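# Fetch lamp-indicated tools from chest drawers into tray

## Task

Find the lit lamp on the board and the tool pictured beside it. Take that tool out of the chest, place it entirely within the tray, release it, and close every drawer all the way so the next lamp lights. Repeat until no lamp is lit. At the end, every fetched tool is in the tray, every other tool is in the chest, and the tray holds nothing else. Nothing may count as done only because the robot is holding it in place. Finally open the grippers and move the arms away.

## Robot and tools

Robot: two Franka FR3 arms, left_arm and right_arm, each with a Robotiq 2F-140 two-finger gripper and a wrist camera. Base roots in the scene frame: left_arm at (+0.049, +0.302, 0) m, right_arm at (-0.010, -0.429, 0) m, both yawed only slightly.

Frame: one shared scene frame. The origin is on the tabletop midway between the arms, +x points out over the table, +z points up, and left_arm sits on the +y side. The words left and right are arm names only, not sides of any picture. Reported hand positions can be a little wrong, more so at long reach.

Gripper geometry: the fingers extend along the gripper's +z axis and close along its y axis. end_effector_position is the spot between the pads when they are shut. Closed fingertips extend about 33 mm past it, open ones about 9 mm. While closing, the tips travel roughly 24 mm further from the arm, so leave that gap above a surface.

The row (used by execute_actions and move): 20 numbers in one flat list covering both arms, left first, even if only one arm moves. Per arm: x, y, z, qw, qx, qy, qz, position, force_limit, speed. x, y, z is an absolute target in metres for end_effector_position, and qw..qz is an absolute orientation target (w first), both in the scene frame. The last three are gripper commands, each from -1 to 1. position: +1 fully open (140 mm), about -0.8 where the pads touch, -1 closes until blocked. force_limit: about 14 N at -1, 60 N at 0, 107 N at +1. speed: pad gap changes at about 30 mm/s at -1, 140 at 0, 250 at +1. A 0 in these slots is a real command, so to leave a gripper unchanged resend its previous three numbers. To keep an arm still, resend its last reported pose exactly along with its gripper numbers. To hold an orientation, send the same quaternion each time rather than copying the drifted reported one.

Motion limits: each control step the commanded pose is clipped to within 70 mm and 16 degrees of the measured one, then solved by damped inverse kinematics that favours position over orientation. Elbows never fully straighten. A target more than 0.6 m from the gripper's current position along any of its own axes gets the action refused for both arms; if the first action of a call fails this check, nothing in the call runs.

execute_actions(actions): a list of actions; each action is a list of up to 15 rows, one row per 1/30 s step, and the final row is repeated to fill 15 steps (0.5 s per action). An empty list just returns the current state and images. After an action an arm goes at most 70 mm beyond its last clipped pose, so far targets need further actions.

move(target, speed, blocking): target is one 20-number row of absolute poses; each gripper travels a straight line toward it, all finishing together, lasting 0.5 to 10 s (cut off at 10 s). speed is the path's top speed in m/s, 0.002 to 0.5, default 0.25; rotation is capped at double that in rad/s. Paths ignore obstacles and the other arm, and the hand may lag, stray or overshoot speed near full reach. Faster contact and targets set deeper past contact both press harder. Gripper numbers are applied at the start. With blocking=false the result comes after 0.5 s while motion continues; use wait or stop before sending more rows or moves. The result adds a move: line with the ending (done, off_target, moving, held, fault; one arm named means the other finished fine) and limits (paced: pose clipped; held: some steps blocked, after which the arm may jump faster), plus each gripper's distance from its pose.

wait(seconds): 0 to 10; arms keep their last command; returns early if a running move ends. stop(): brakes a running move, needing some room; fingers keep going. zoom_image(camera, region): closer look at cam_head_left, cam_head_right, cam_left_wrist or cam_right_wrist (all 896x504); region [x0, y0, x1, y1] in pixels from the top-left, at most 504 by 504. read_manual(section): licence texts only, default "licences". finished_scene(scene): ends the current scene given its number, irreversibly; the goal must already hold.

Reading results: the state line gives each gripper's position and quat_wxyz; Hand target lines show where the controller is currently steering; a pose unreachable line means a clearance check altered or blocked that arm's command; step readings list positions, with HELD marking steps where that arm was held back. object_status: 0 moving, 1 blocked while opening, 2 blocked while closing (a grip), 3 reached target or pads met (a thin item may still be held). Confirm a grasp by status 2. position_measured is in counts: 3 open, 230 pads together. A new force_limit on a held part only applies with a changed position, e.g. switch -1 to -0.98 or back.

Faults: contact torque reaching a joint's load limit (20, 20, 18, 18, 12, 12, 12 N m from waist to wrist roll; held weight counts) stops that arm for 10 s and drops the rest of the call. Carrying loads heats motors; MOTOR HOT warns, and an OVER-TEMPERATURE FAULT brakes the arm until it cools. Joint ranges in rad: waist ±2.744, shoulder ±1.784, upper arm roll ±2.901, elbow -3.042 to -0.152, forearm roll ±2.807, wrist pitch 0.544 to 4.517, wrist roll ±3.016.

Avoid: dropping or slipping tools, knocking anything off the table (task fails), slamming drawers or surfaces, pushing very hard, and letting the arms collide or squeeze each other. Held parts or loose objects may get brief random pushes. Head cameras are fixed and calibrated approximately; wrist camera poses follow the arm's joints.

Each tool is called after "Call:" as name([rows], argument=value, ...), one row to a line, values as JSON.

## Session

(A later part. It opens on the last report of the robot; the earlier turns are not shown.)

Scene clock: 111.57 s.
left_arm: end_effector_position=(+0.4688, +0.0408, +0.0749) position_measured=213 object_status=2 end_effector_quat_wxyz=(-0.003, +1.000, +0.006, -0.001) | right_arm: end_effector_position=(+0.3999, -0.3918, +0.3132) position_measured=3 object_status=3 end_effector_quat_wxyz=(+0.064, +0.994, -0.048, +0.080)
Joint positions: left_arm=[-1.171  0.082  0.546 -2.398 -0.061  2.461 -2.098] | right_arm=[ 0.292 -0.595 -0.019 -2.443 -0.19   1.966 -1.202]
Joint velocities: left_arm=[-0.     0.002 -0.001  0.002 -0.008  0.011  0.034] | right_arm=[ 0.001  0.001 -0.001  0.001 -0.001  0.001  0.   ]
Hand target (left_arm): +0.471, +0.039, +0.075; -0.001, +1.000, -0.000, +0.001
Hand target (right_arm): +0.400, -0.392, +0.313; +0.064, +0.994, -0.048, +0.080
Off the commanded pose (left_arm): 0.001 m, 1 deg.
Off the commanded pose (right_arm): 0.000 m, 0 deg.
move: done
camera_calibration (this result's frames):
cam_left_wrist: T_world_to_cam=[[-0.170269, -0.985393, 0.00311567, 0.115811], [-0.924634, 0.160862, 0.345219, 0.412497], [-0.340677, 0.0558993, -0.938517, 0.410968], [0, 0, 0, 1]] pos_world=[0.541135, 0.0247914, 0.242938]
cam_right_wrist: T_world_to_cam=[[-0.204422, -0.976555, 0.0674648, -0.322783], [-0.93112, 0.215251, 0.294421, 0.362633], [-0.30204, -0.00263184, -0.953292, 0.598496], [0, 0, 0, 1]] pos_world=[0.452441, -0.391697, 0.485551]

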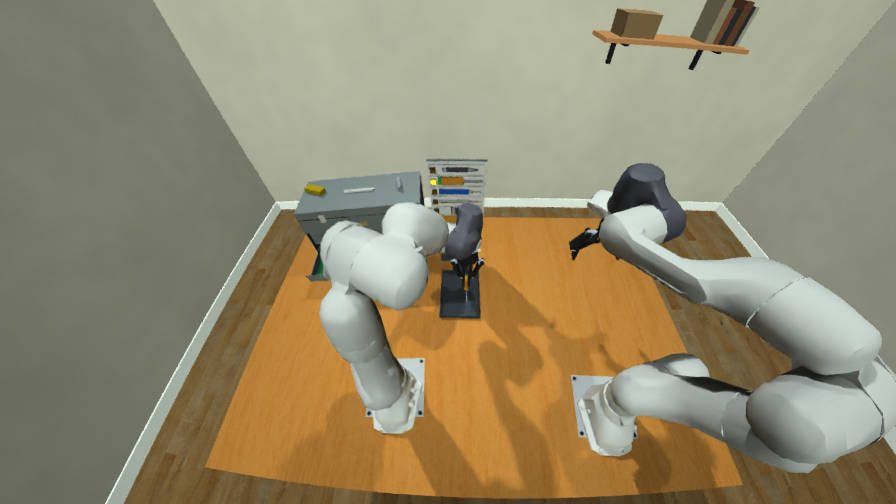

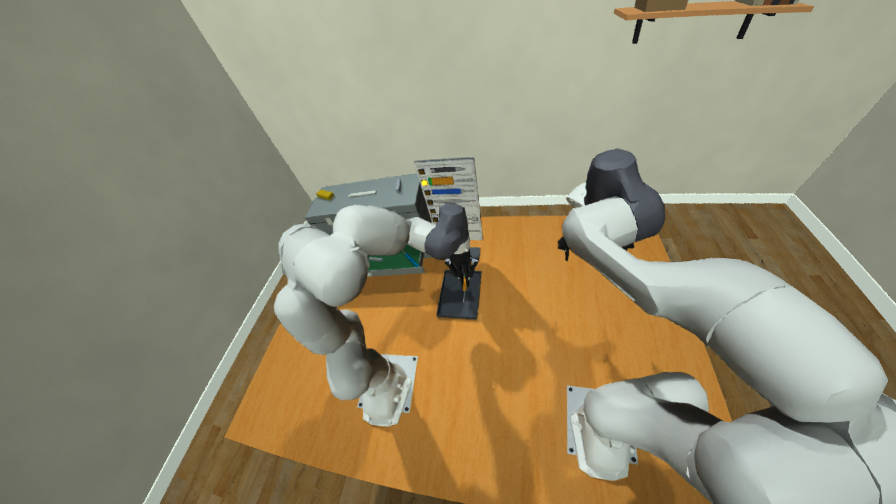

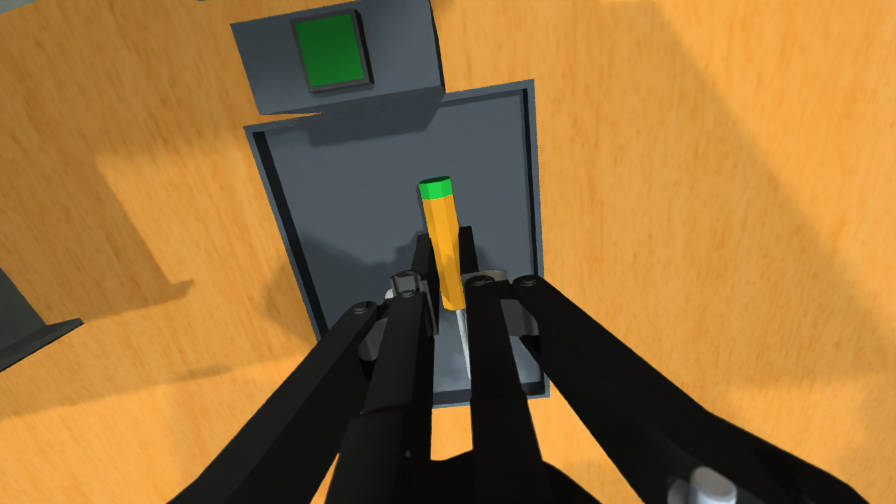

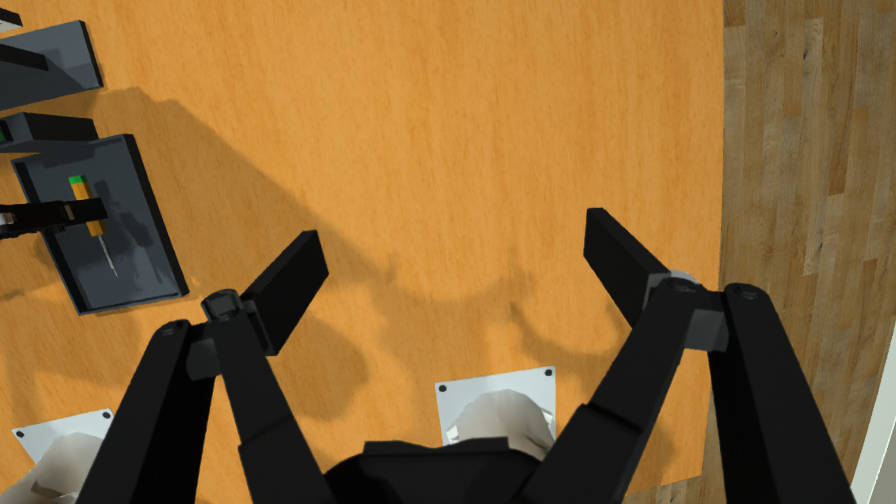

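Call:
move(target=[0.47,0.04,0.058,0,1,0,0,-1,0.5,0,0.3999,-0.3918,0.3132,0.064,0.994,-0.048,0.080,1,0,0], speed=0.08)

Call:
move(target=[0.47,0.04,0.058,0,1,0,0,0,0,0,0.3999,-0.3918,0.3132,0.064,0.994,-0.048,0.080,1,0,0])

Call:
move(target=[0.38,0.47,0.2,0,1,0,0,-1,0,0,0.3999,-0.3918,0.3132,0.064,0.994,-0.048,0.080,1,0,0])

Scene clock: 112.53 s.
left_arm: end_effector_position=(+0.4698, +0.0403, +0.0591) position_measured=213 object_status=2 end_effector_quat_wxyz=(-0.002, +1.000, +0.004, -0.000) | right_arm: end_effector_position=(+0.3999, -0.3918, +0.3132) position_measured=3 object_status=3 end_effector_quat_wxyz=(+0.064, +0.994, -0.048, +0.080)
Joint positions: left_arm=[-1.168  0.122  0.541 -2.404 -0.101  2.504 -2.065] | right_arm=[ 0.292 -0.595 -0.019 -2.443 -0.19   1.966 -1.202]
Joint velocities: left_arm=[ 0.    -0.     0.     0.001 -0.007  0.011  0.023] | right_arm=[ 0.001  0.001 -0.001  0.    -0.002  0.001 -0.   ]
Hand target (left_arm): +0.470, +0.040, +0.058; -0.000, +1.000, +0.000, +0.000
Hand target (right_arm): +0.400, -0.392, +0.313; +0.064, +0.994, -0.048, +0.080
Off the commanded pose (left_arm): 0.001 m, 0 deg.
Off the commanded pose (right_arm): 0.000 m, 0 deg.
move: done
camera_calibration (this result's frames):
cam_left_wrist: T_world_to_cam=[[-0.173964, -0.984735, 0.00578362, 0.11703], [-0.924695, 0.165372, 0.342916, 0.419039], [-0.338638, 0.054307, -0.939348, 0.395598], [0, 0, 0, 1]] pos_world=[0.541807, 0.0244626, 0.227232]
cam_right_wrist: T_world_to_cam=[[-0.204422, -0.976555, 0.0674649, -0.322783], [-0.93112, 0.215251, 0.294421, 0.362633], [-0.30204, -0.00263187, -0.953292, 0.598496], [0, 0, 0, 1]] pos_world=[0.452441, -0.391697, 0.485551]

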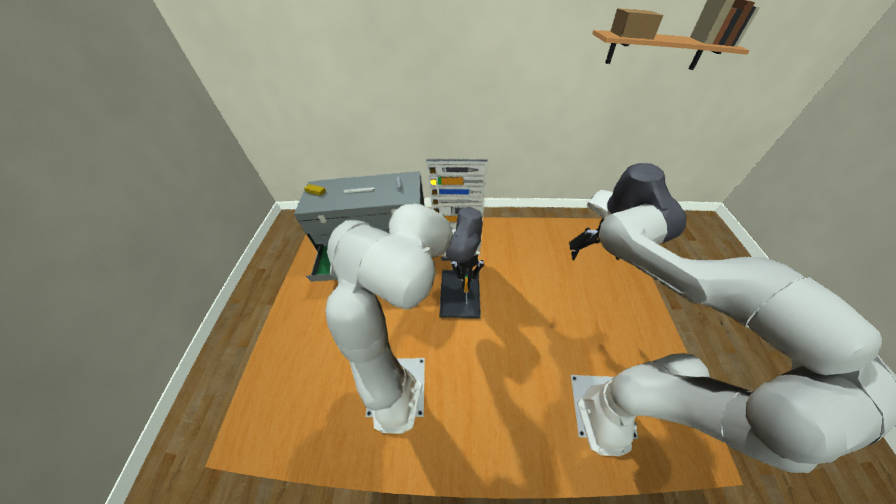

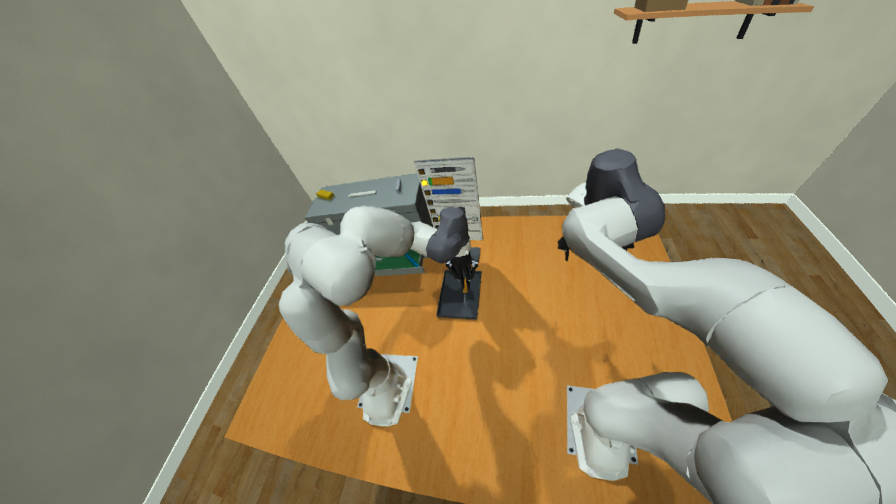

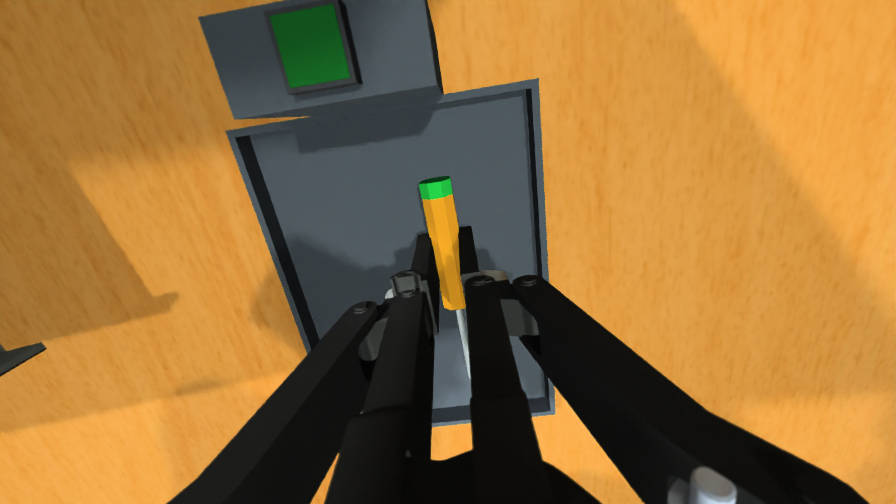

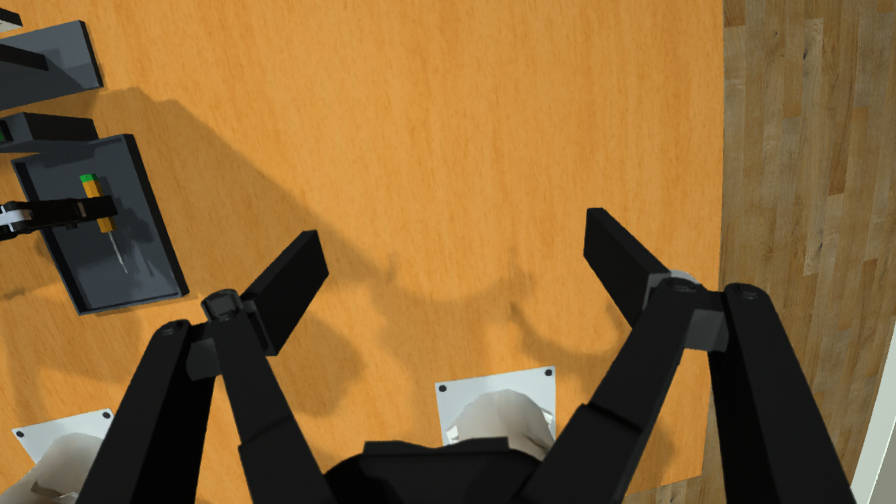

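Scene clock: 113.23 s.
left_arm: end_effector_position=(+0.4703, +0.0398, +0.0592) position_measured=129 object_status=3 end_effector_quat_wxyz=(-0.001, +1.000, +0.002, +0.000) | right_arm: end_effector_position=(+0.3999, -0.3918, +0.3132) position_measured=3 object_status=3 end_effector_quat_wxyz=(+0.064, +0.994, -0.048, +0.080)
Joint positions: left_arm=[-1.168  0.122  0.541 -2.404 -0.103  2.506 -2.059] | right_arm=[ 0.292 -0.595 -0.019 -2.443 -0.19   1.966 -1.202]
Joint velocities: left_arm=[ 0.002 -0.001 -0.001 -0.002 -0.     0.003  0.008] | right_arm=[ 0.002  0.    -0.001  0.001 -0.    -0.    -0.002]
Hand target (left_arm): +0.470, +0.040, +0.058; -0.000, +1.000, +0.000, +0.000
Hand target (right_arm): +0.400, -0.392, +0.313; +0.064, +0.994, -0.048, +0.080
Off the commanded pose (left_arm): 0.001 m, 0 deg.
Off the commanded pose (right_arm): 0.000 m, 0 deg.
move: done
camera_calibration (this result's frames):
cam_left_wrist: T_world_to_cam=[[-0.177962, -0.984009, 0.00743055, 0.118382], [-0.92445, 0.169768, 0.341426, 0.419293], [-0.337228, 0.0538916, -0.939879, 0.395324], [0, 0, 0, 1]] pos_world=[0.541997, 0.0240013, 0.227519]
cam_right_wrist: T_world_to_cam=[[-0.204422, -0.976555, 0.0674648, -0.322783], [-0.93112, 0.215251, 0.294421, 0.362633], [-0.30204, -0.00263185, -0.953292, 0.598496], [0, 0, 0, 1]] pos_world=[0.452441, -0.391697, 0.485551]

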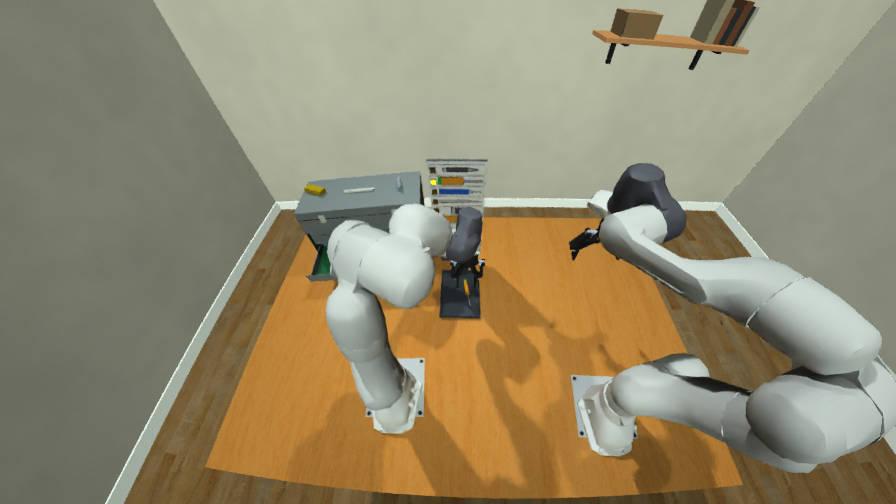

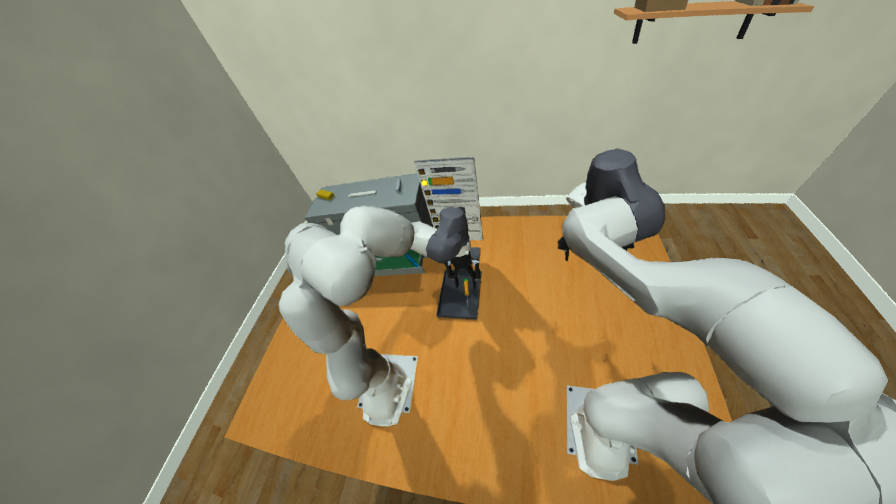

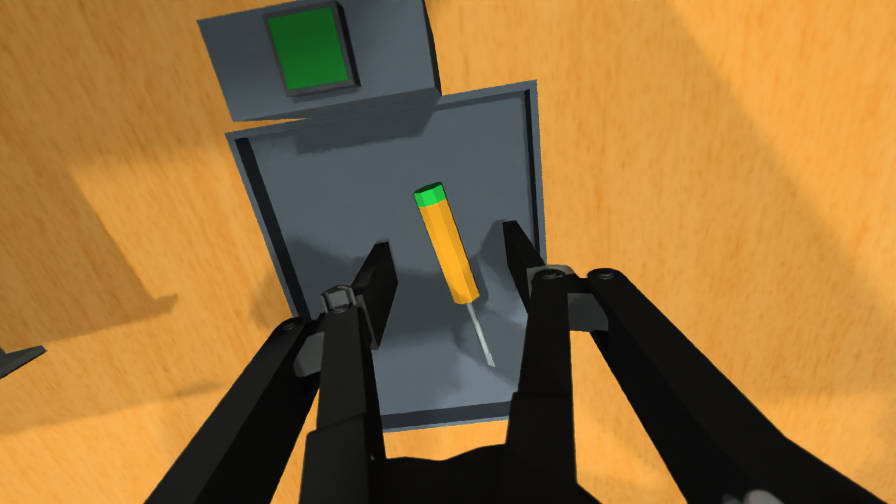

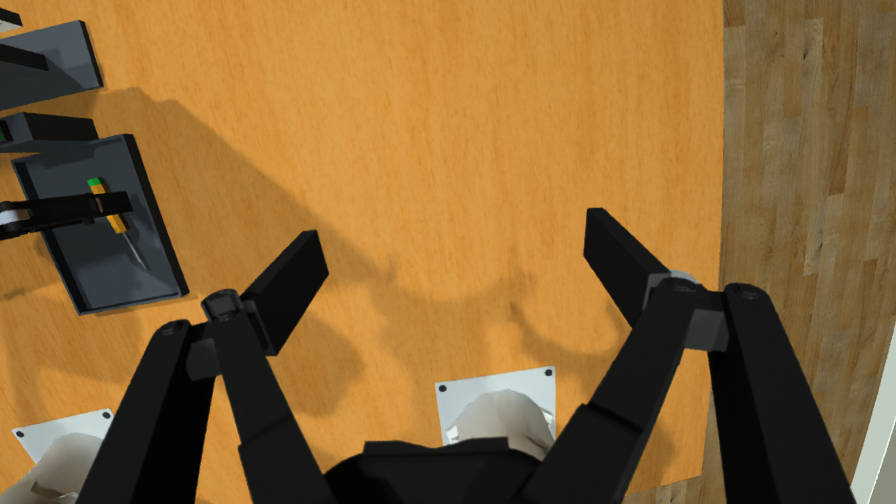

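Scene clock: 115.97 s.
left_arm: end_effector_position=(+0.3869, +0.4713, +0.1965) position_measured=233 object_status=3 end_effector_quat_wxyz=(-0.003, +1.000, +0.007, +0.003) | right_arm: end_effector_position=(+0.3999, -0.3918, +0.3132) position_measured=3 object_status=3 end_effector_quat_wxyz=(+0.064, +0.994, -0.048, +0.080)
Joint positions: left_arm=[-0.539 -0.781  0.86  -2.602  0.62   1.96  -1.63 ] | right_arm=[ 0.292 -0.595 -0.019 -2.443 -0.19   1.966 -1.202]
Joint velocities: left_arm=[-0.002  0.001  0.001 -0.001 -0.    -0.005  0.029] | right_arm=[-0.     0.001  0.     0.001 -0.    -0.    -0.001]
Hand target (left_arm): +0.387, +0.473, +0.197; -0.004, +1.000, -0.001, +0.003
Hand target (right_arm): +0.400, -0.392, +0.313; +0.064, +0.994, -0.048, +0.080
Off the commanded pose (left_arm): 0.008 m, 1 deg.
Off the commanded pose (right_arm): 0.000 m, 0 deg.
move: off_target (left_arm)
camera_calibration (this result's frames):
cam_left_wrist: T_world_to_cam=[[-0.168172, -0.985756, 0.002049, 0.52528], [-0.927959, 0.159012, 0.337056, 0.229352], [-0.332581, 0.054782, -0.941482, 0.471085], [0, 0, 0, 1]] pos_world=[0.457841, 0.455521, 0.365138]
cam_right_wrist: T_world_to_cam=[[-0.204422, -0.976555, 0.0674649, -0.322783], [-0.93112, 0.21525, 0.294421, 0.362633], [-0.30204, -0.00263195, -0.953292, 0.598496], [0, 0, 0, 1]] pos_world=[0.452441, -0.391697, 0.485551]

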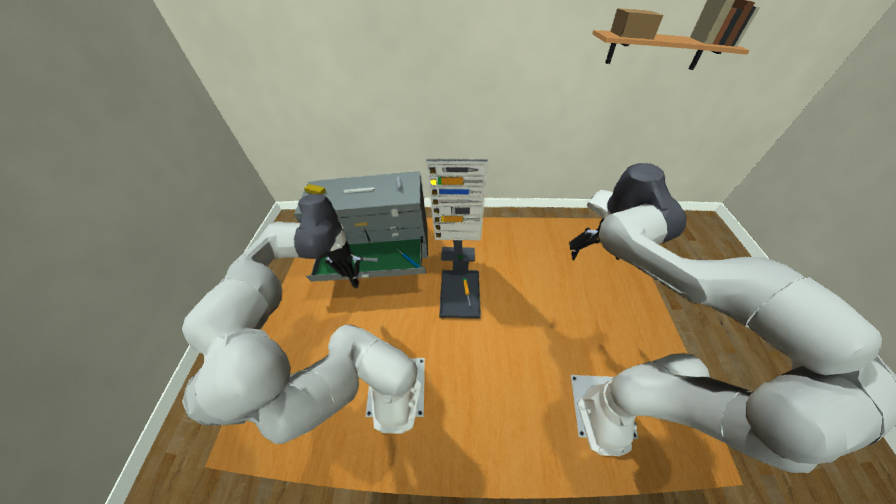

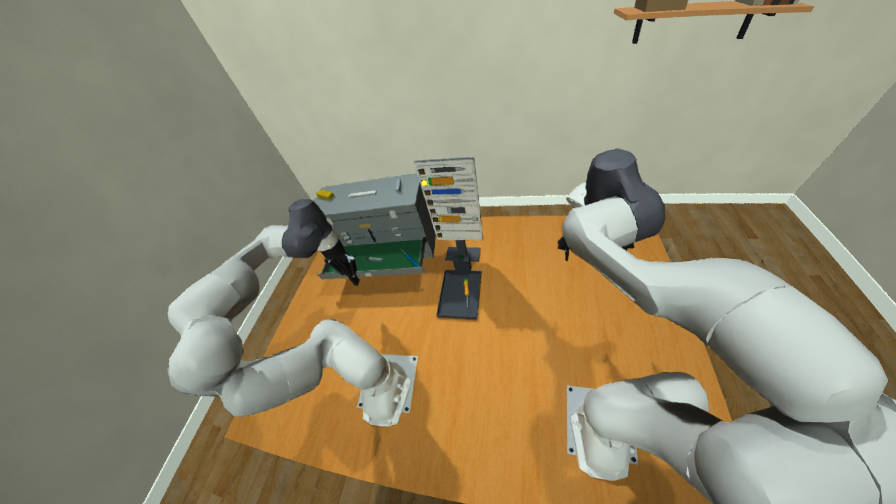

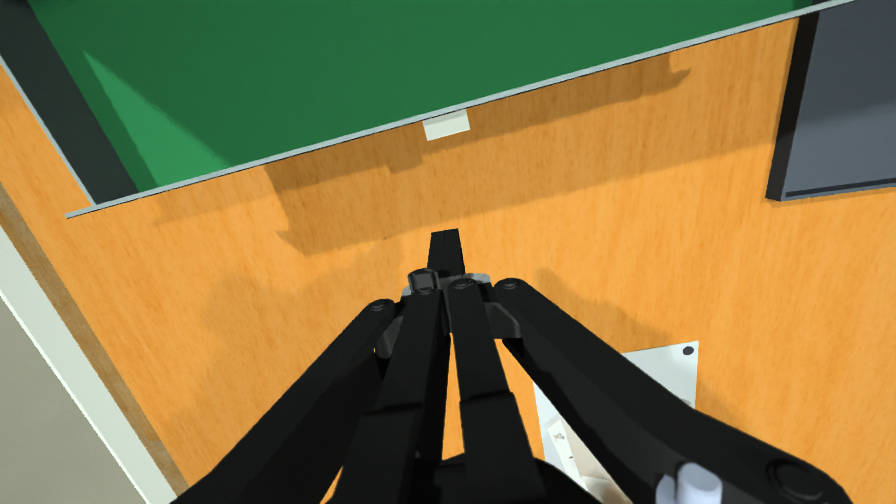

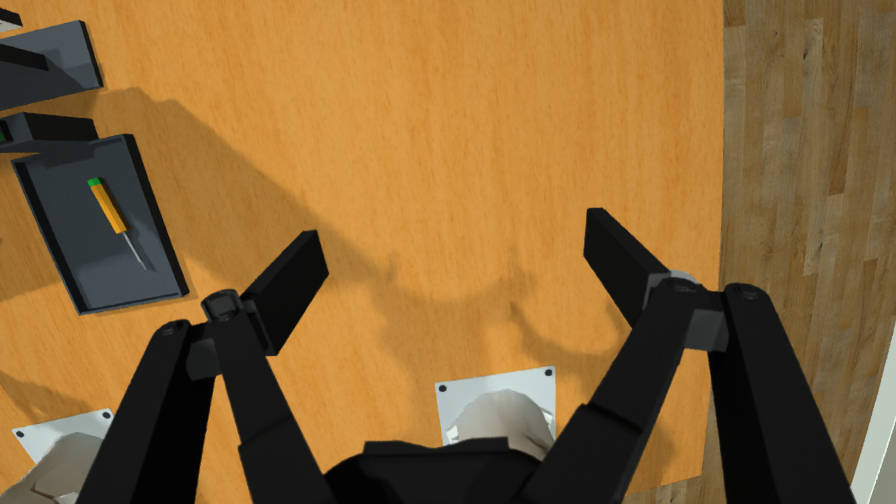

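Call:
execute_actions(actions=[])

Scene clock: 116.50 s.
left_arm: end_effector_position=(+0.3867, +0.4714, +0.1965) position_measured=233 object_status=3 end_effector_quat_wxyz=(-0.003, +1.000, +0.003, +0.003) | right_arm: end_effector_position=(+0.3999, -0.3918, +0.3132) position_measured=3 object_status=3 end_effector_quat_wxyz=(+0.064, +0.994, -0.048, +0.080)
Joint positions: left_arm=[-0.539 -0.781  0.86  -2.602  0.62   1.959 -1.623] | right_arm=[ 0.292 -0.595 -0.019 -2.443 -0.19   1.966 -1.202]
Joint velocities: left_arm=[ 0.001 -0.    -0.     0.001  0.001 -0.     0.005] | right_arm=[ 0.001  0.    -0.001 -0.    -0.002 -0.     0.001]
Hand target (left_arm): +0.387, +0.473, +0.197; -0.004, +1.000, -0.001, +0.003
Hand target (right_arm): +0.400, -0.392, +0.313; +0.064, +0.994, -0.048, +0.080
Off the commanded pose (left_arm): 0.008 m, 1 deg.
Off the commanded pose (right_arm): 0.000 m, 0 deg.
camera_calibration (this result's frames):
cam_left_wrist: T_world_to_cam=[[-0.175166, -0.984537, 0.00206912, 0.527414], [-0.926594, 0.165567, 0.337656, 0.225449], [-0.332778, 0.0572287, -0.941267, 0.469881], [0, 0, 0, 1]] pos_world=[0.457651, 0.455041, 0.365068]
cam_right_wrist: T_world_to_cam=[[-0.204422, -0.976555, 0.0674648, -0.322783], [-0.93112, 0.21525, 0.294421, 0.362633], [-0.30204, -0.00263191, -0.953292, 0.598496], [0, 0, 0, 1]] pos_world=[0.452441, -0.391697, 0.485551]

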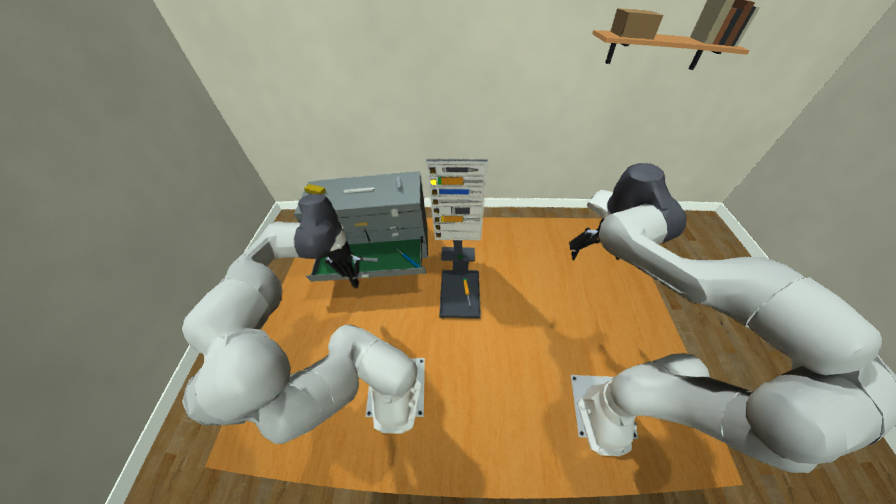

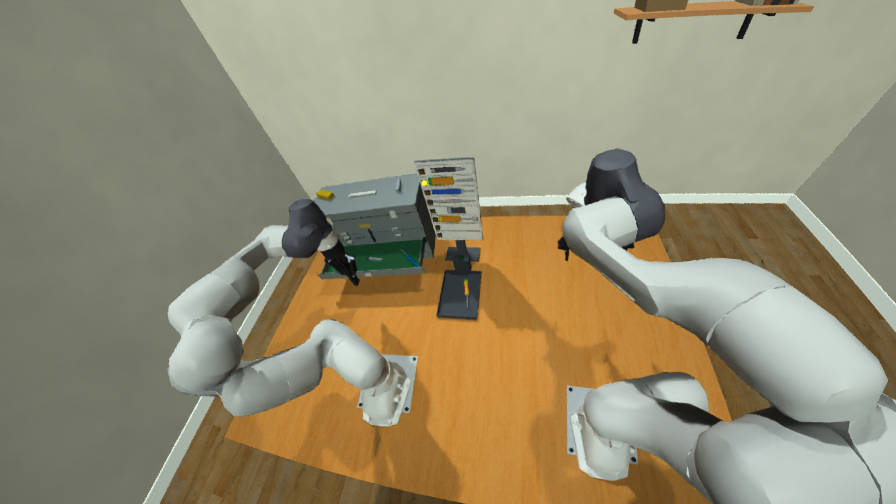

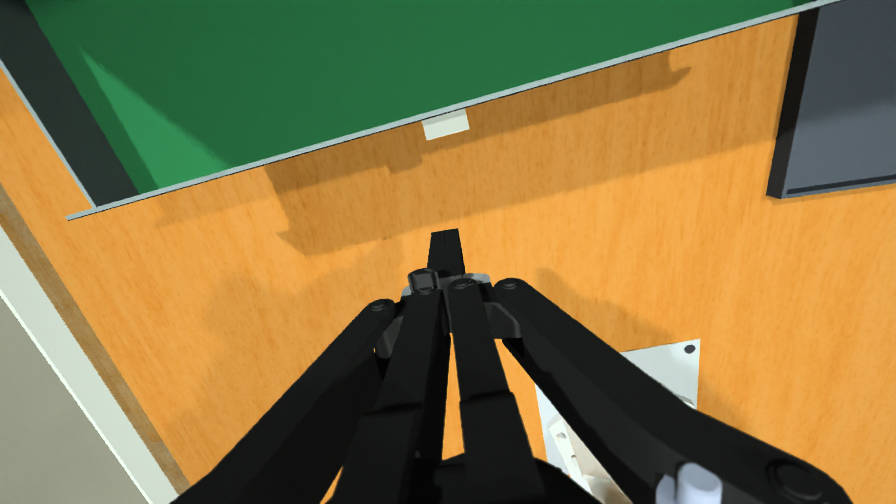

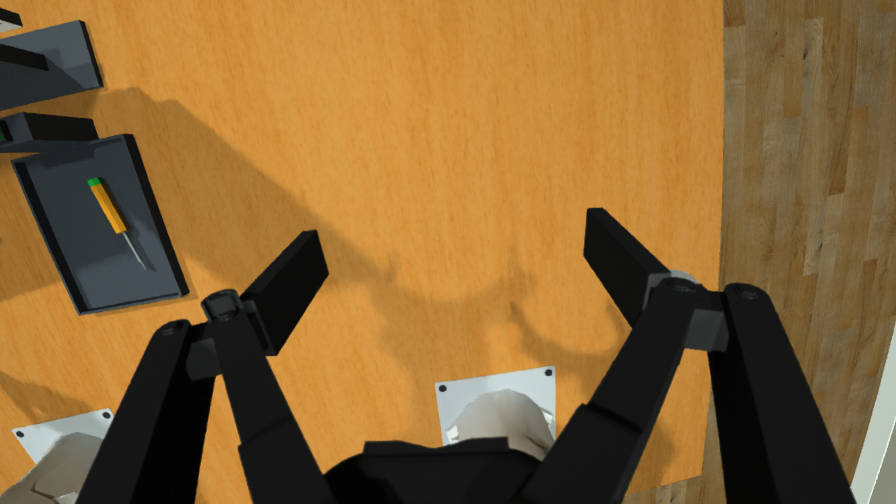

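Call:
move(target=[0.39,0.52,0.11,0,1,0,0,-1,0.5,0,0.3999,-0.3918,0.3132,0.064,0.994,-0.048,0.080,1,0,0], speed=0.1)

Call:
move(target=[0.6,0.52,0.11,0,1,0,0,-1,0.5,0,0.3999,-0.3918,0.3132,0.064,0.994,-0.048,0.080,1,0,0], speed=0.1)

Scene clock: 118.23 s.
left_arm: end_effector_position=(+0.3893, +0.5173, +0.1091) position_measured=234 object_status=3 end_effector_quat_wxyz=(+0.003, +1.000, +0.005, -0.003) | right_arm: end_effector_position=(+0.3999, -0.3918, +0.3132) position_measured=3 object_status=3 end_effector_quat_wxyz=(+0.064, +0.994, -0.048, +0.080)
Joint positions: left_arm=[-0.656 -0.627  1.187 -2.621  0.736  2.201 -1.56 ] | right_arm=[ 0.292 -0.595 -0.019 -2.443 -0.19   1.966 -1.202]
Joint velocities: left_arm=[-0.004  0.001  0.003  0.001  0.006  0.008  0.005] | right_arm=[ 0.001  0.     0.001 -0.    -0.001 -0.     0.001]
Hand target (left_arm): +0.391, +0.519, +0.109; +0.001, +1.000, -0.000, -0.000
Hand target (right_arm): +0.400, -0.392, +0.313; +0.064, +0.994, -0.048, +0.080
Off the commanded pose (left_arm): 0.003 m, 1 deg.
Off the commanded pose (right_arm): 0.000 m, 0 deg.
move: done
camera_calibration (this result's frames):
cam_left_wrist: T_world_to_cam=[[-0.171988, -0.984981, 0.0152446, 0.570782], [-0.923439, 0.166593, 0.345697, 0.24708], [-0.343045, 0.0453784, -0.938222, 0.395621], [0, 0, 0, 1]] pos_world=[0.462047, 0.503095, 0.277064]
cam_right_wrist: T_world_to_cam=[[-0.204422, -0.976555, 0.0674649, -0.322783], [-0.93112, 0.21525, 0.294421, 0.362633], [-0.30204, -0.00263195, -0.953292, 0.598496], [0, 0, 0, 1]] pos_world=[0.452441, -0.391697, 0.485551]

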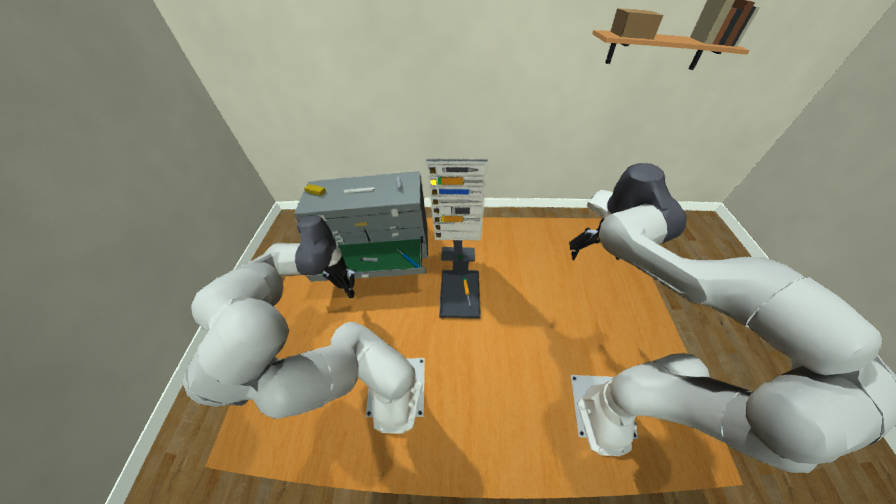

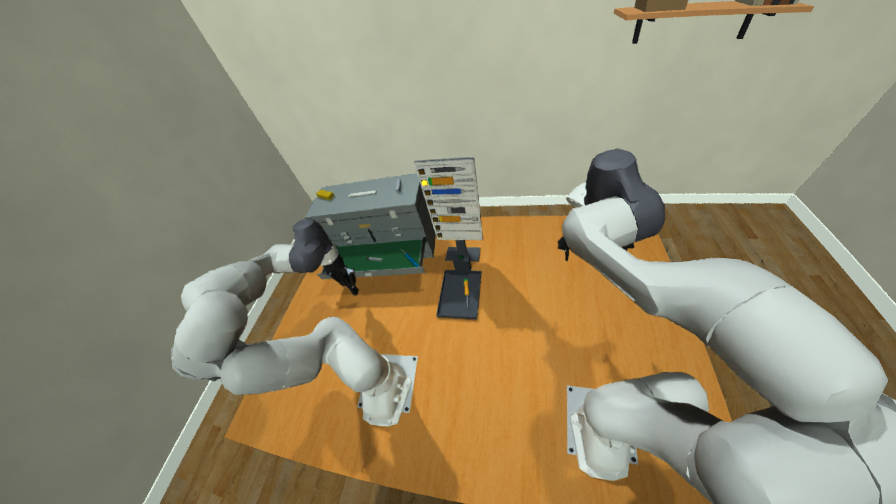

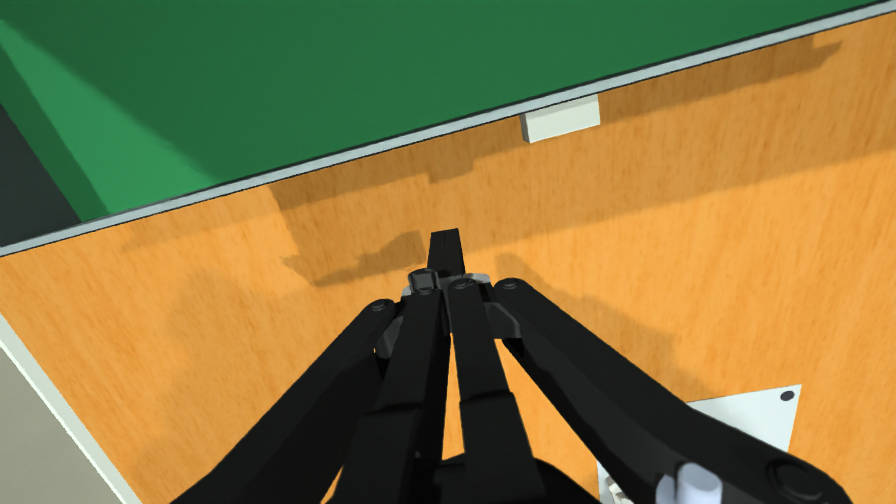

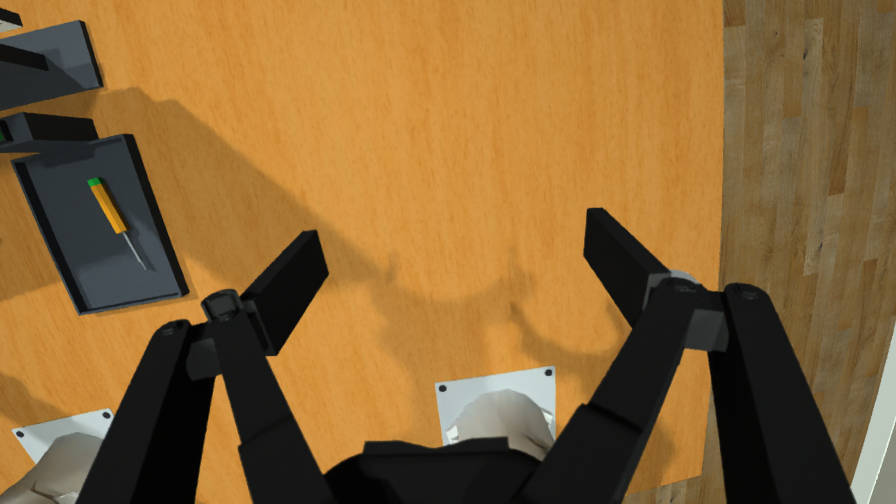

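Scene clock: 129.87 s.
left_arm: end_effector_position=(+0.5234, +0.5185, +0.1041) position_measured=234 object_status=3 end_effector_quat_wxyz=(+0.004, +1.000, +0.015, -0.012) | right_arm: end_effector_position=(+0.3999, -0.3918, +0.3132) position_measured=3 object_status=3 end_effector_quat_wxyz=(+0.064, +0.994, -0.048, +0.080)
Joint positions: left_arm=[-1.442 -0.476  1.76  -2.232  0.596  2.206 -1.595] | right_arm=[ 0.292 -0.595 -0.019 -2.443 -0.19   1.966 -1.202]
Joint velocities: left_arm=[0.    0.001 0.001 0.001 0.    0.    0.001] | right_arm=[ 0.001 -0.002  0.    -0.002  0.    -0.    -0.001]
Hand target (left_arm): +0.523, +0.519, +0.103; +0.004, +1.000, +0.011, -0.012
Hand target (right_arm): +0.400, -0.392, +0.313; +0.064, +0.994, -0.048, +0.080
Off the commanded pose (left_arm): 0.077 m, 2 deg.
Off the commanded pose (right_arm): 0.000 m, 0 deg.
TORQUE FAULT: the external load on joint 1 (waist) of the left arm reached its load limit, and that arm stopped for 10 seconds. That time counts as 18 of the actions that you can send in this scene. A torque fault stops only its own arm. That arm's remaining commands of this call were not run. That arm's gripper holds where it stopped, with its grip as last carried out, and that arm accepts commands again: back off and push less far. That arm stops again, at the same cost, whenever a joint's load reaches its limit.
move: fault (left_arm)
camera_calibration (this result's frames):
cam_left_wrist: T_world_to_cam=[[-0.150969, -0.988312, 0.0211637, 0.585181], [-0.919633, 0.148266, 0.36372, 0.378071], [-0.362606, 0.0354474, -0.931268, 0.451546], [0, 0, 0, 1]] pos_world=[0.599764, 0.50628, 0.270614]
cam_right_wrist: T_world_to_cam=[[-0.204422, -0.976555, 0.0674648, -0.322783], [-0.93112, 0.215251, 0.294421, 0.362633], [-0.30204, -0.00263182, -0.953292, 0.598496], [0, 0, 0, 1]] pos_world=[0.452441, -0.391697, 0.485551]

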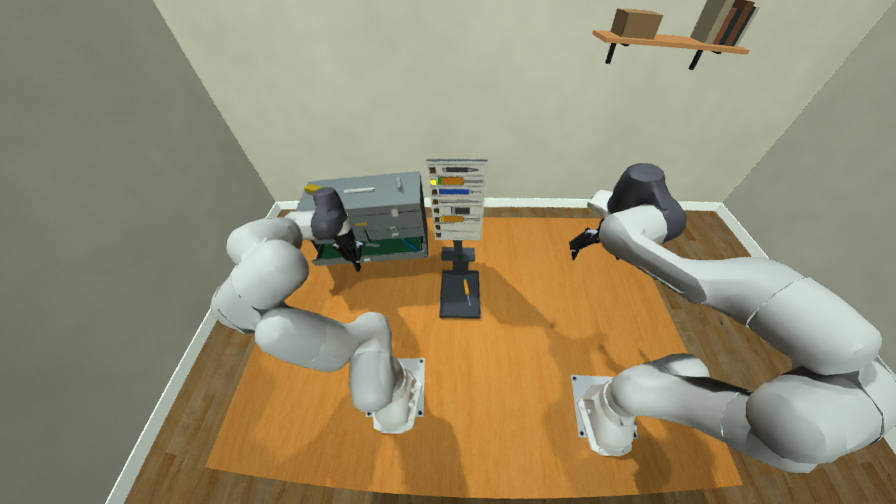

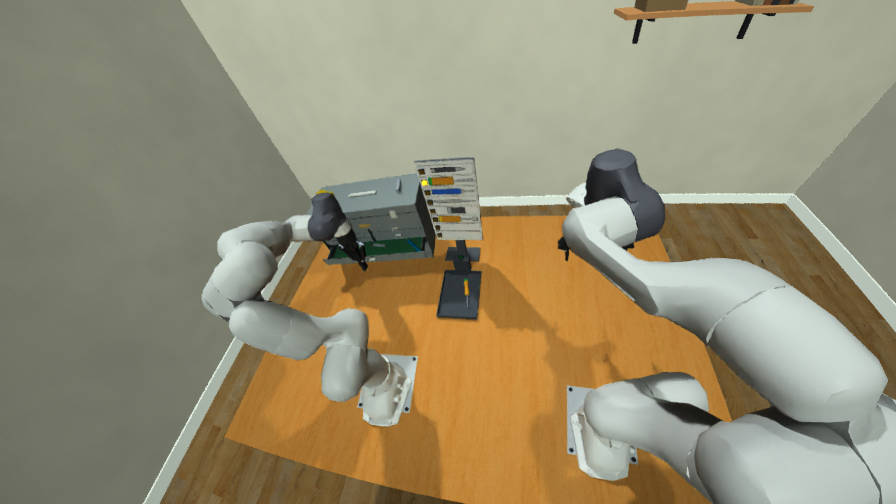

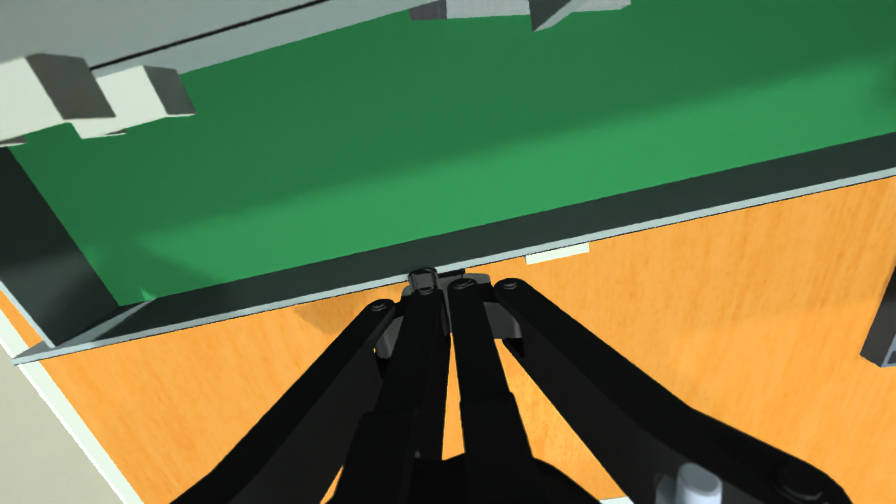

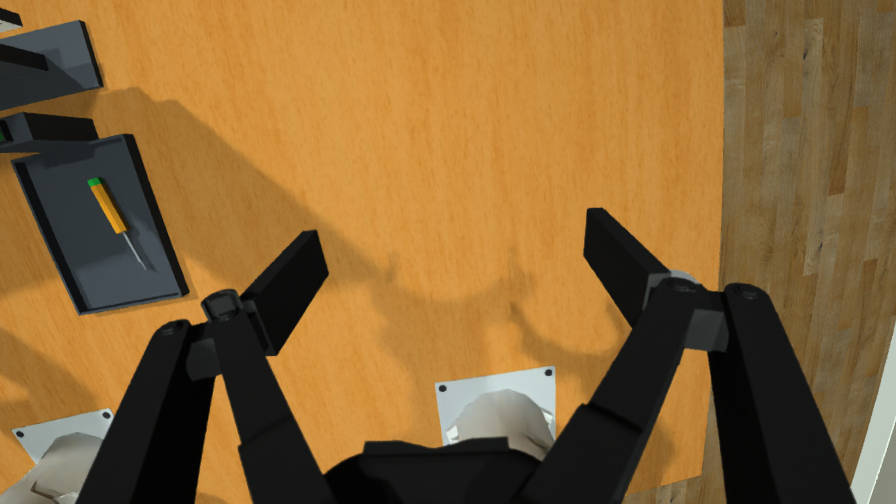

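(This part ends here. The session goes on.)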